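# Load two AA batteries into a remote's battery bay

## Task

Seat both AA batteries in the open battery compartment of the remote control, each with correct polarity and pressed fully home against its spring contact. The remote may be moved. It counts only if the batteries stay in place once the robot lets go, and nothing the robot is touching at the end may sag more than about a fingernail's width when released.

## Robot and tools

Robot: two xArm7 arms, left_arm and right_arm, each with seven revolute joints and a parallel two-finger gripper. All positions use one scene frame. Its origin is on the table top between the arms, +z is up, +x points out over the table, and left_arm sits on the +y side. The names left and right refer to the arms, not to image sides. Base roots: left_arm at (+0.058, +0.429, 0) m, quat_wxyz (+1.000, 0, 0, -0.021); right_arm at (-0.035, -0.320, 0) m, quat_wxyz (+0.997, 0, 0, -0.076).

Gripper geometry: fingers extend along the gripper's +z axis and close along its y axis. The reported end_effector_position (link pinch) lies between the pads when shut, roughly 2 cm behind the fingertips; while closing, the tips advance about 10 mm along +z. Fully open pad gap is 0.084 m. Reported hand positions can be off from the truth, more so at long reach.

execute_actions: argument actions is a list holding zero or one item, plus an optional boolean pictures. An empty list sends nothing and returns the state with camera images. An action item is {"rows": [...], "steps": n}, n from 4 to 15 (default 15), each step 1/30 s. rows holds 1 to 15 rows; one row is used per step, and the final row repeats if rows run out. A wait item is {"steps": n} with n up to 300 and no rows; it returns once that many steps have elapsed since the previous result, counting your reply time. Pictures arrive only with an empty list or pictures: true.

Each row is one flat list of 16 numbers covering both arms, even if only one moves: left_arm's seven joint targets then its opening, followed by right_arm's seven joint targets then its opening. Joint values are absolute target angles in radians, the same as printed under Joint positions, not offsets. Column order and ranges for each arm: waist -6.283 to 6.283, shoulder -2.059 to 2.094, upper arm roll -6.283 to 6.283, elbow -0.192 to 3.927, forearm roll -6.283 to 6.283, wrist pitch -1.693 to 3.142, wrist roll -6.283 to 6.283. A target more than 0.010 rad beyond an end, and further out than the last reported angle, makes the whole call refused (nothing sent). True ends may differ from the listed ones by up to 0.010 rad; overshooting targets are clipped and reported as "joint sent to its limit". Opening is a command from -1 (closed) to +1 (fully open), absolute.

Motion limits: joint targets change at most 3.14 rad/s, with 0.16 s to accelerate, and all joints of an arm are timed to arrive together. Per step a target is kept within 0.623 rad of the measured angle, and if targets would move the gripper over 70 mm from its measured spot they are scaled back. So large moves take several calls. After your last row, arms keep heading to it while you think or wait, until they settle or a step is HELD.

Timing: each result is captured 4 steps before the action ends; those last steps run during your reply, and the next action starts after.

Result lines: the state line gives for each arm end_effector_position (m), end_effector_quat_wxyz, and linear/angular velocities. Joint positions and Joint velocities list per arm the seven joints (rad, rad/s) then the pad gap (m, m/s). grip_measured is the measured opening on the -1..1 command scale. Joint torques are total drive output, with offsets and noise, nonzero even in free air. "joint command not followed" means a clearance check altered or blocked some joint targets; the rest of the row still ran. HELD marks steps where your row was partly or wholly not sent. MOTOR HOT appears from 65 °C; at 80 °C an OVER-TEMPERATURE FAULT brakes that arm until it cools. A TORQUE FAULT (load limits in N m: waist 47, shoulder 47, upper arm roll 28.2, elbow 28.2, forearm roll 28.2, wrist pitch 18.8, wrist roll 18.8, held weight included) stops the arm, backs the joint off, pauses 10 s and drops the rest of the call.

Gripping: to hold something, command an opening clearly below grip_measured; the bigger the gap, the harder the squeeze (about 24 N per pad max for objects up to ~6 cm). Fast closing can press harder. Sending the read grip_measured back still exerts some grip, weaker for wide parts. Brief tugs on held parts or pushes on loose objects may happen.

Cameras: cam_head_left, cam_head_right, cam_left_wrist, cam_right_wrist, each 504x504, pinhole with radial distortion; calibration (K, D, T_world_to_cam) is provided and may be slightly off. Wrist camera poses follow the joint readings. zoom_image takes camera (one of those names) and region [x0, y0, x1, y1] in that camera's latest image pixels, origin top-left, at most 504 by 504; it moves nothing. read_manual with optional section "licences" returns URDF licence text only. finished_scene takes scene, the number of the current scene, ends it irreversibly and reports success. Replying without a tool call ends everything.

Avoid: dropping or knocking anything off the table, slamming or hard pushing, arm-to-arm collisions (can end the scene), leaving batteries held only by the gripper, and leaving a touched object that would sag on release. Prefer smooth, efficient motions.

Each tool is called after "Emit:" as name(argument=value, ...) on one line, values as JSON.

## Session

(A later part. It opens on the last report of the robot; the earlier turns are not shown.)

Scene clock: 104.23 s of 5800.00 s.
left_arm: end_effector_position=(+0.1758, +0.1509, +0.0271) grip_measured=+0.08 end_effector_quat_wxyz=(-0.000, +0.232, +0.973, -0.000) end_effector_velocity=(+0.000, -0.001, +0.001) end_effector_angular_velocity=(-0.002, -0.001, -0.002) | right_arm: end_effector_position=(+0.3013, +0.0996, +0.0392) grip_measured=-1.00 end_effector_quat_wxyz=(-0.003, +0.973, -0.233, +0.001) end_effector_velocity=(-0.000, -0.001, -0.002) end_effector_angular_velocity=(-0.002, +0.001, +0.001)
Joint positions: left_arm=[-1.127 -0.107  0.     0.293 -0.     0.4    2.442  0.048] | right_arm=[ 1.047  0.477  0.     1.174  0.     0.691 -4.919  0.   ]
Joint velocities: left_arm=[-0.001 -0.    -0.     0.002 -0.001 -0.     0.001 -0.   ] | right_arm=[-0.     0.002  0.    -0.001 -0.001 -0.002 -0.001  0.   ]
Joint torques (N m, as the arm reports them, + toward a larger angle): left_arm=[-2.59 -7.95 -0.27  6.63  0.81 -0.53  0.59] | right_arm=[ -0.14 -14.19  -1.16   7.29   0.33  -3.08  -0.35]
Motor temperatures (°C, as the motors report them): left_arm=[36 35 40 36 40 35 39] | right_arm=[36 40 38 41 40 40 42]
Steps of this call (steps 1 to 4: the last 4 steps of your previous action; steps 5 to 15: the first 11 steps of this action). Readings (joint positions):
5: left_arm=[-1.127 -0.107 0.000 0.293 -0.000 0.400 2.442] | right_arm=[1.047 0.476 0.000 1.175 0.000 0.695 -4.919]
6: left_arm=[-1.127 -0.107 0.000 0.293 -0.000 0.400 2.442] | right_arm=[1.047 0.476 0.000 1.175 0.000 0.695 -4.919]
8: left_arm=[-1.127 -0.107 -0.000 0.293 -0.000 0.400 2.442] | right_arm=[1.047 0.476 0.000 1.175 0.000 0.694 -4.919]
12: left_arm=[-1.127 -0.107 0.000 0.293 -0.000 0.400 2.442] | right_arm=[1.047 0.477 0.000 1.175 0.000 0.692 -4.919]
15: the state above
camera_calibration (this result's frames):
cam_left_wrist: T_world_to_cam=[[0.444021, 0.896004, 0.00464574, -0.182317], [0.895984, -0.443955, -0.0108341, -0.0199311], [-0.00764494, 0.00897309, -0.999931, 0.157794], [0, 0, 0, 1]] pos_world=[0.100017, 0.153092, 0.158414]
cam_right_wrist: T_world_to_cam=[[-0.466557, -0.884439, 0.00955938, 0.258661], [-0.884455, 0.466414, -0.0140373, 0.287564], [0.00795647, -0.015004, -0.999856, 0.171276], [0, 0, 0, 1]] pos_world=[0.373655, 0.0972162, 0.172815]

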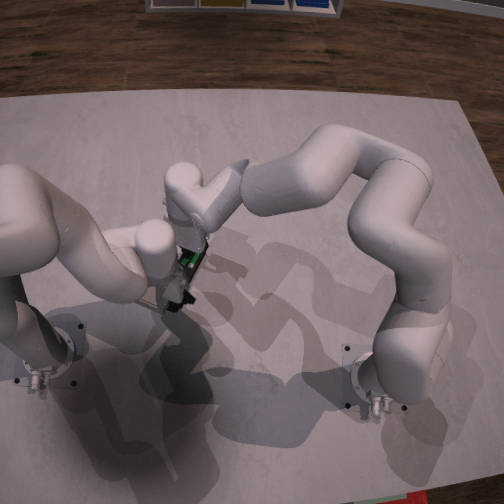

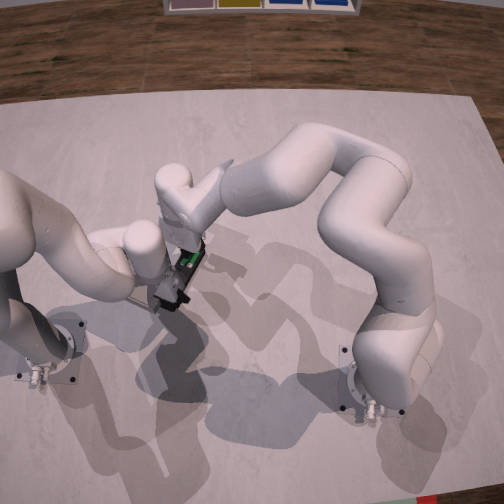

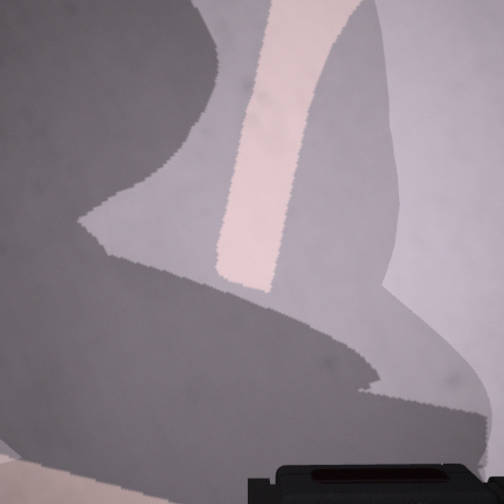

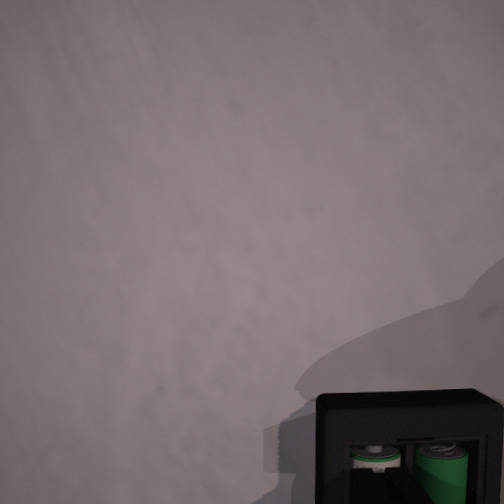

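Emit:
execute_actions(actions=[{"rows":[[-1.127,-0.1068,0,0.2931,0,0.3999,2.442,-0.4,1.0468,0.477,0,1.1738,0,0.6946,-4.9188,-1],[-1.127,-0.1068,0,0.2931,0,0.3999,2.442,-0.4,1.0468,0.472,0,1.1748,0,0.7005,-4.9188,-1],[-1.127,-0.1068,0,0.2931,0,0.3999,2.442,-0.2,1.0468,0.462,0,1.177,0,0.7125,-4.9188,-1],[-1.127,-0.1068,0,0.2931,0,0.3999,2.442,0.0,1.0468,0.445,0,1.18,0,0.735,-4.9188,-1],[-1.127,-0.1068,0,0.2931,0,0.3999,2.442,0.1,1.04,0.42,0,1.19,0,0.77,-4.92,-1],[-1.127,-0.1068,0,0.2931,0,0.3999,2.442,0.25,1.02,0.39,0,1.2,0,0.81,-4.92,-1],[-1.127,-0.1068,0,0.2931,0,0.3999,2.442,0.4,0.97,0.36,0,1.21,0,0.85,-4.92,-1],[-1.127,-0.1068,0,0.2931,0,0.3999,2.442,0.6,0.9,0.33,0,1.22,0,0.89,-4.92,-1],[-1.127,-0.1068,0,0.2931,0,0.3999,2.442,0.7,0.82,0.31,0,1.22,0,0.91,-4.92,-1],[-1.127,-0.1068,0,0.2931,0,0.3999,2.442,0.7,0.75,0.30,0,1.22,0,0.92,-4.92,-1]],"steps":15}])

Emit:
execute_actions(actions=[{"rows":[[-1.127,-0.13,0,0.296,0,0.426,2.442,0.7,0.75,0.30,0,1.22,0,0.92,-4.92,-1],[-1.127,-0.17,0,0.30,0,0.47,2.442,0.7,0.75,0.30,0,1.22,0,0.92,-4.92,-1],[-1.127,-0.238,0,0.307,0,0.545,2.442,0.7,0.75,0.30,0,1.22,0,0.92,-4.92,-1],[-1.127,-0.30,0,0.325,0,0.625,2.442,0.7,0.75,0.30,0,1.22,0,0.92,-4.92,-1]],"steps":14}], pictures=true)

Scene clock: 105.03 s of 5800.00 s.
left_arm: end_effector_position=(+0.1752, +0.1520, +0.0264) grip_measured=+0.70 end_effector_quat_wxyz=(-0.001, +0.233, +0.973, +0.001) end_effector_velocity=(+0.005, -0.009, +0.006) end_effector_angular_velocity=(-0.023, -0.010, +0.005) | right_arm: end_effector_position=(+0.3438, +0.0617, +0.1047) grip_measured=-1.00 end_effector_quat_wxyz=(-0.002, +0.959, -0.284, +0.000) end_effector_velocity=(+0.461, -0.464, +0.169) end_effector_angular_velocity=(-0.006, -0.070, -1.197)
Joint positions: left_arm=[-1.127 -0.106 -0.     0.292  0.     0.4    2.442  0.073] | right_arm=[ 0.936  0.359  0.005  1.211  0.     0.848 -4.92   0.   ]
Joint velocities: left_arm=[ 0.002 -0.006  0.002  0.015  0.001 -0.004 -0.002  0.002] | right_arm=[-1.067 -0.312 -0.141  0.07  -0.003  0.337  0.     0.   ]
Joint torques (N m, as the arm reports them, + toward a larger angle): left_arm=[-1.84 -9.51  0.46  7.94  0.71 -0.74  0.11] | right_arm=[  0.61 -14.19   0.51   5.46   0.4   -0.19  -0.35]
Motor temperatures (°C, as the motors report them): left_arm=[36 35 40 36 40 35 39] | right_arm=[36 40 38 41 40 40 42]
Steps of this call (steps 1 to 4: the last 4 steps of your previous action; steps 5 to 13: the robot went on to your last target; steps 14 to 24: the first 11 steps of this action). Readings (joint positions):
14: left_arm=[-1.127 -0.107 0.000 0.293 -0.000 0.400 2.442] | right_arm=[1.047 0.478 0.000 1.174 0.000 0.691 -4.919]
15: left_arm=[-1.127 -0.107 0.000 0.293 -0.000 0.400 2.442] | right_arm=[1.047 0.478 0.000 1.174 0.000 0.692 -4.919]
17: left_arm=[-1.127 -0.107 -0.000 0.293 0.000 0.400 2.442] | right_arm=[1.047 0.474 -0.000 1.174 -0.000 0.701 -4.919]
21: left_arm=[-1.127 -0.106 -0.001 0.291 0.000 0.401 2.442] | right_arm=[1.028 0.415 0.005 1.186 -0.000 0.792 -4.920]
24: the state above

Scene clock: 105.50 s of 5800.00 s.
left_arm: end_effector_position=(+0.1776, +0.1463, +0.0813) grip_measured=+0.70 end_effector_quat_wxyz=(+0.004, +0.233, +0.973, -0.005) end_effector_velocity=(-0.021, +0.053, -0.034) end_effector_angular_velocity=(+0.158, +0.070, +0.008) | right_arm: end_effector_position=(+0.4017, -0.0176, +0.1328) grip_measured=-1.00 end_effector_quat_wxyz=(+0.001, +0.929, -0.370, -0.001) end_effector_velocity=(+0.029, -0.030, +0.010) end_effector_angular_velocity=(+0.002, -0.029, -0.074)
Joint positions: left_arm=[-1.127 -0.303 -0.     0.329  0.     0.621  2.442  0.073] | right_arm=[ 0.753  0.301  0.004  1.219  0.     0.92  -4.92   0.   ]
Joint velocities: left_arm=[ 0.003  0.016  0.004 -0.062 -0.002  0.095  0.001 -0.   ] | right_arm=[-0.026 -0.01  -0.05   0.013 -0.    -0.003  0.001  0.   ]
Joint torques (N m, as the arm reports them, + toward a larger angle): left_arm=[-1.48 -6.16  0.66  8.18  0.68 -0.84  0.11] | right_arm=[  0.18 -21.92  -0.48  11.43   0.4   -1.69  -0.35]
Motor temperatures (°C, as the motors report them): left_arm=[36 35 40 36 40 35 39] | right_arm=[36 40 38 41 40 40 42]
Steps of this call (steps 1 to 4: the last 4 steps of your previous action; steps 5 to 14: the first 10 steps of this action). Readings (joint positions):
5: left_arm=[-1.127 -0.107 -0.000 0.293 0.000 0.400 2.442] | right_arm=[0.770 0.309 -0.006 1.217 -0.000 0.910 -4.920]
6: left_arm=[-1.127 -0.112 -0.000 0.293 0.000 0.408 2.442] | right_arm=[0.753 0.303 -0.010 1.220 -0.000 0.915 -4.920]
8: left_arm=[-1.127 -0.155 0.000 0.296 0.000 0.461 2.442] | right_arm=[0.745 0.299 -0.009 1.221 -0.000 0.919 -4.920]
12: left_arm=[-1.127 -0.294 -0.000 0.327 0.000 0.608 2.442] | right_arm=[0.754 0.302 0.006 1.218 0.000 0.920 -4.920]
14: the state above
camera_calibration (this result's frames):
cam_left_wrist: T_world_to_cam=[[0.444823, 0.895614, -0.00293099, -0.178755], [0.895614, -0.444829, -0.00174772, -0.0235363], [-0.00286907, -0.00184761, -0.999994, 0.212755], [0, 0, 0, 1]] pos_world=[0.101204, 0.150019, 0.212189]
cam_right_wrist: T_world_to_cam=[[-0.698789, -0.715114, 0.0174904, 0.296194], [-0.715315, 0.698712, -0.0111917, 0.368088], [-0.00421741, -0.0203318, -0.999784, 0.267172], [0, 0, 0, 1]] pos_world=[0.471403, -0.0399433, 0.266053]

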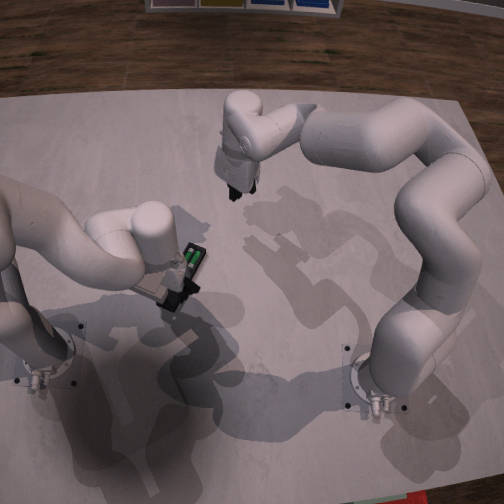

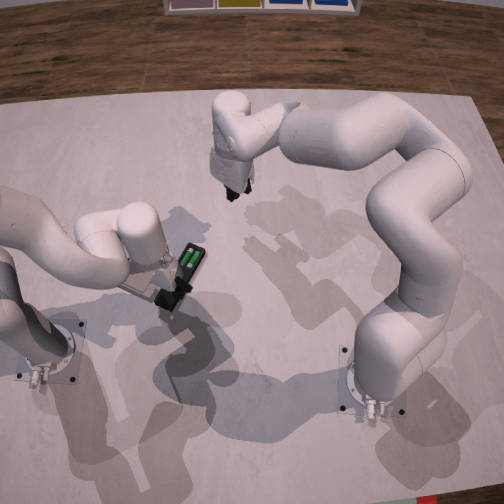

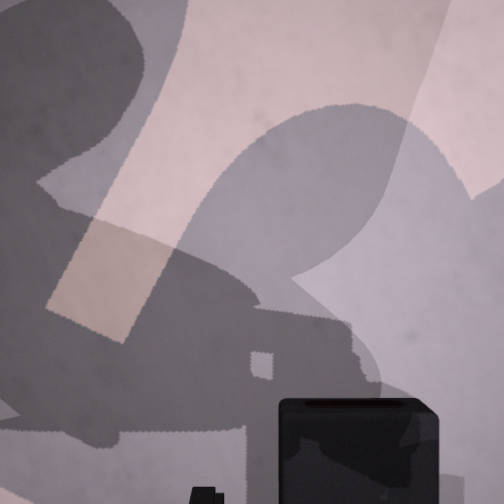

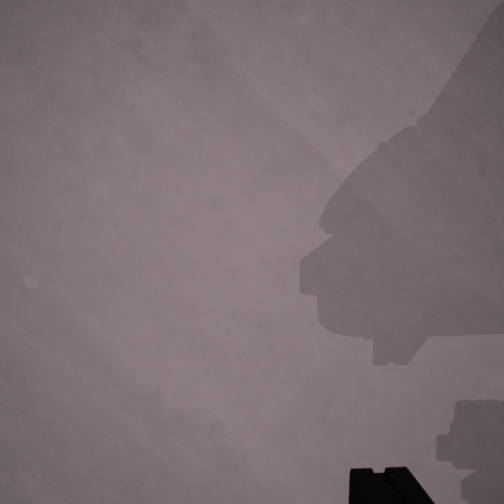

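Emit:
zoom_image(camera="cam_head_right", region=[150, 230, 230, 320])

Region (150, 230, 230, 320) of cam_head_right's 504x504 image, scaled by 5.600, with more detail than that image has.

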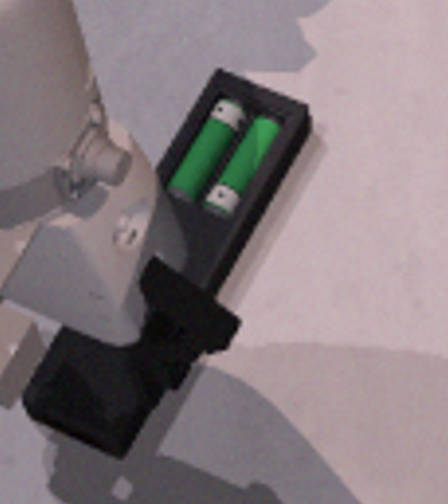

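Both batteries are in place and the remote lies flat.

Emit:
finished_scene(scene=2)

The scene is finished: the task was done.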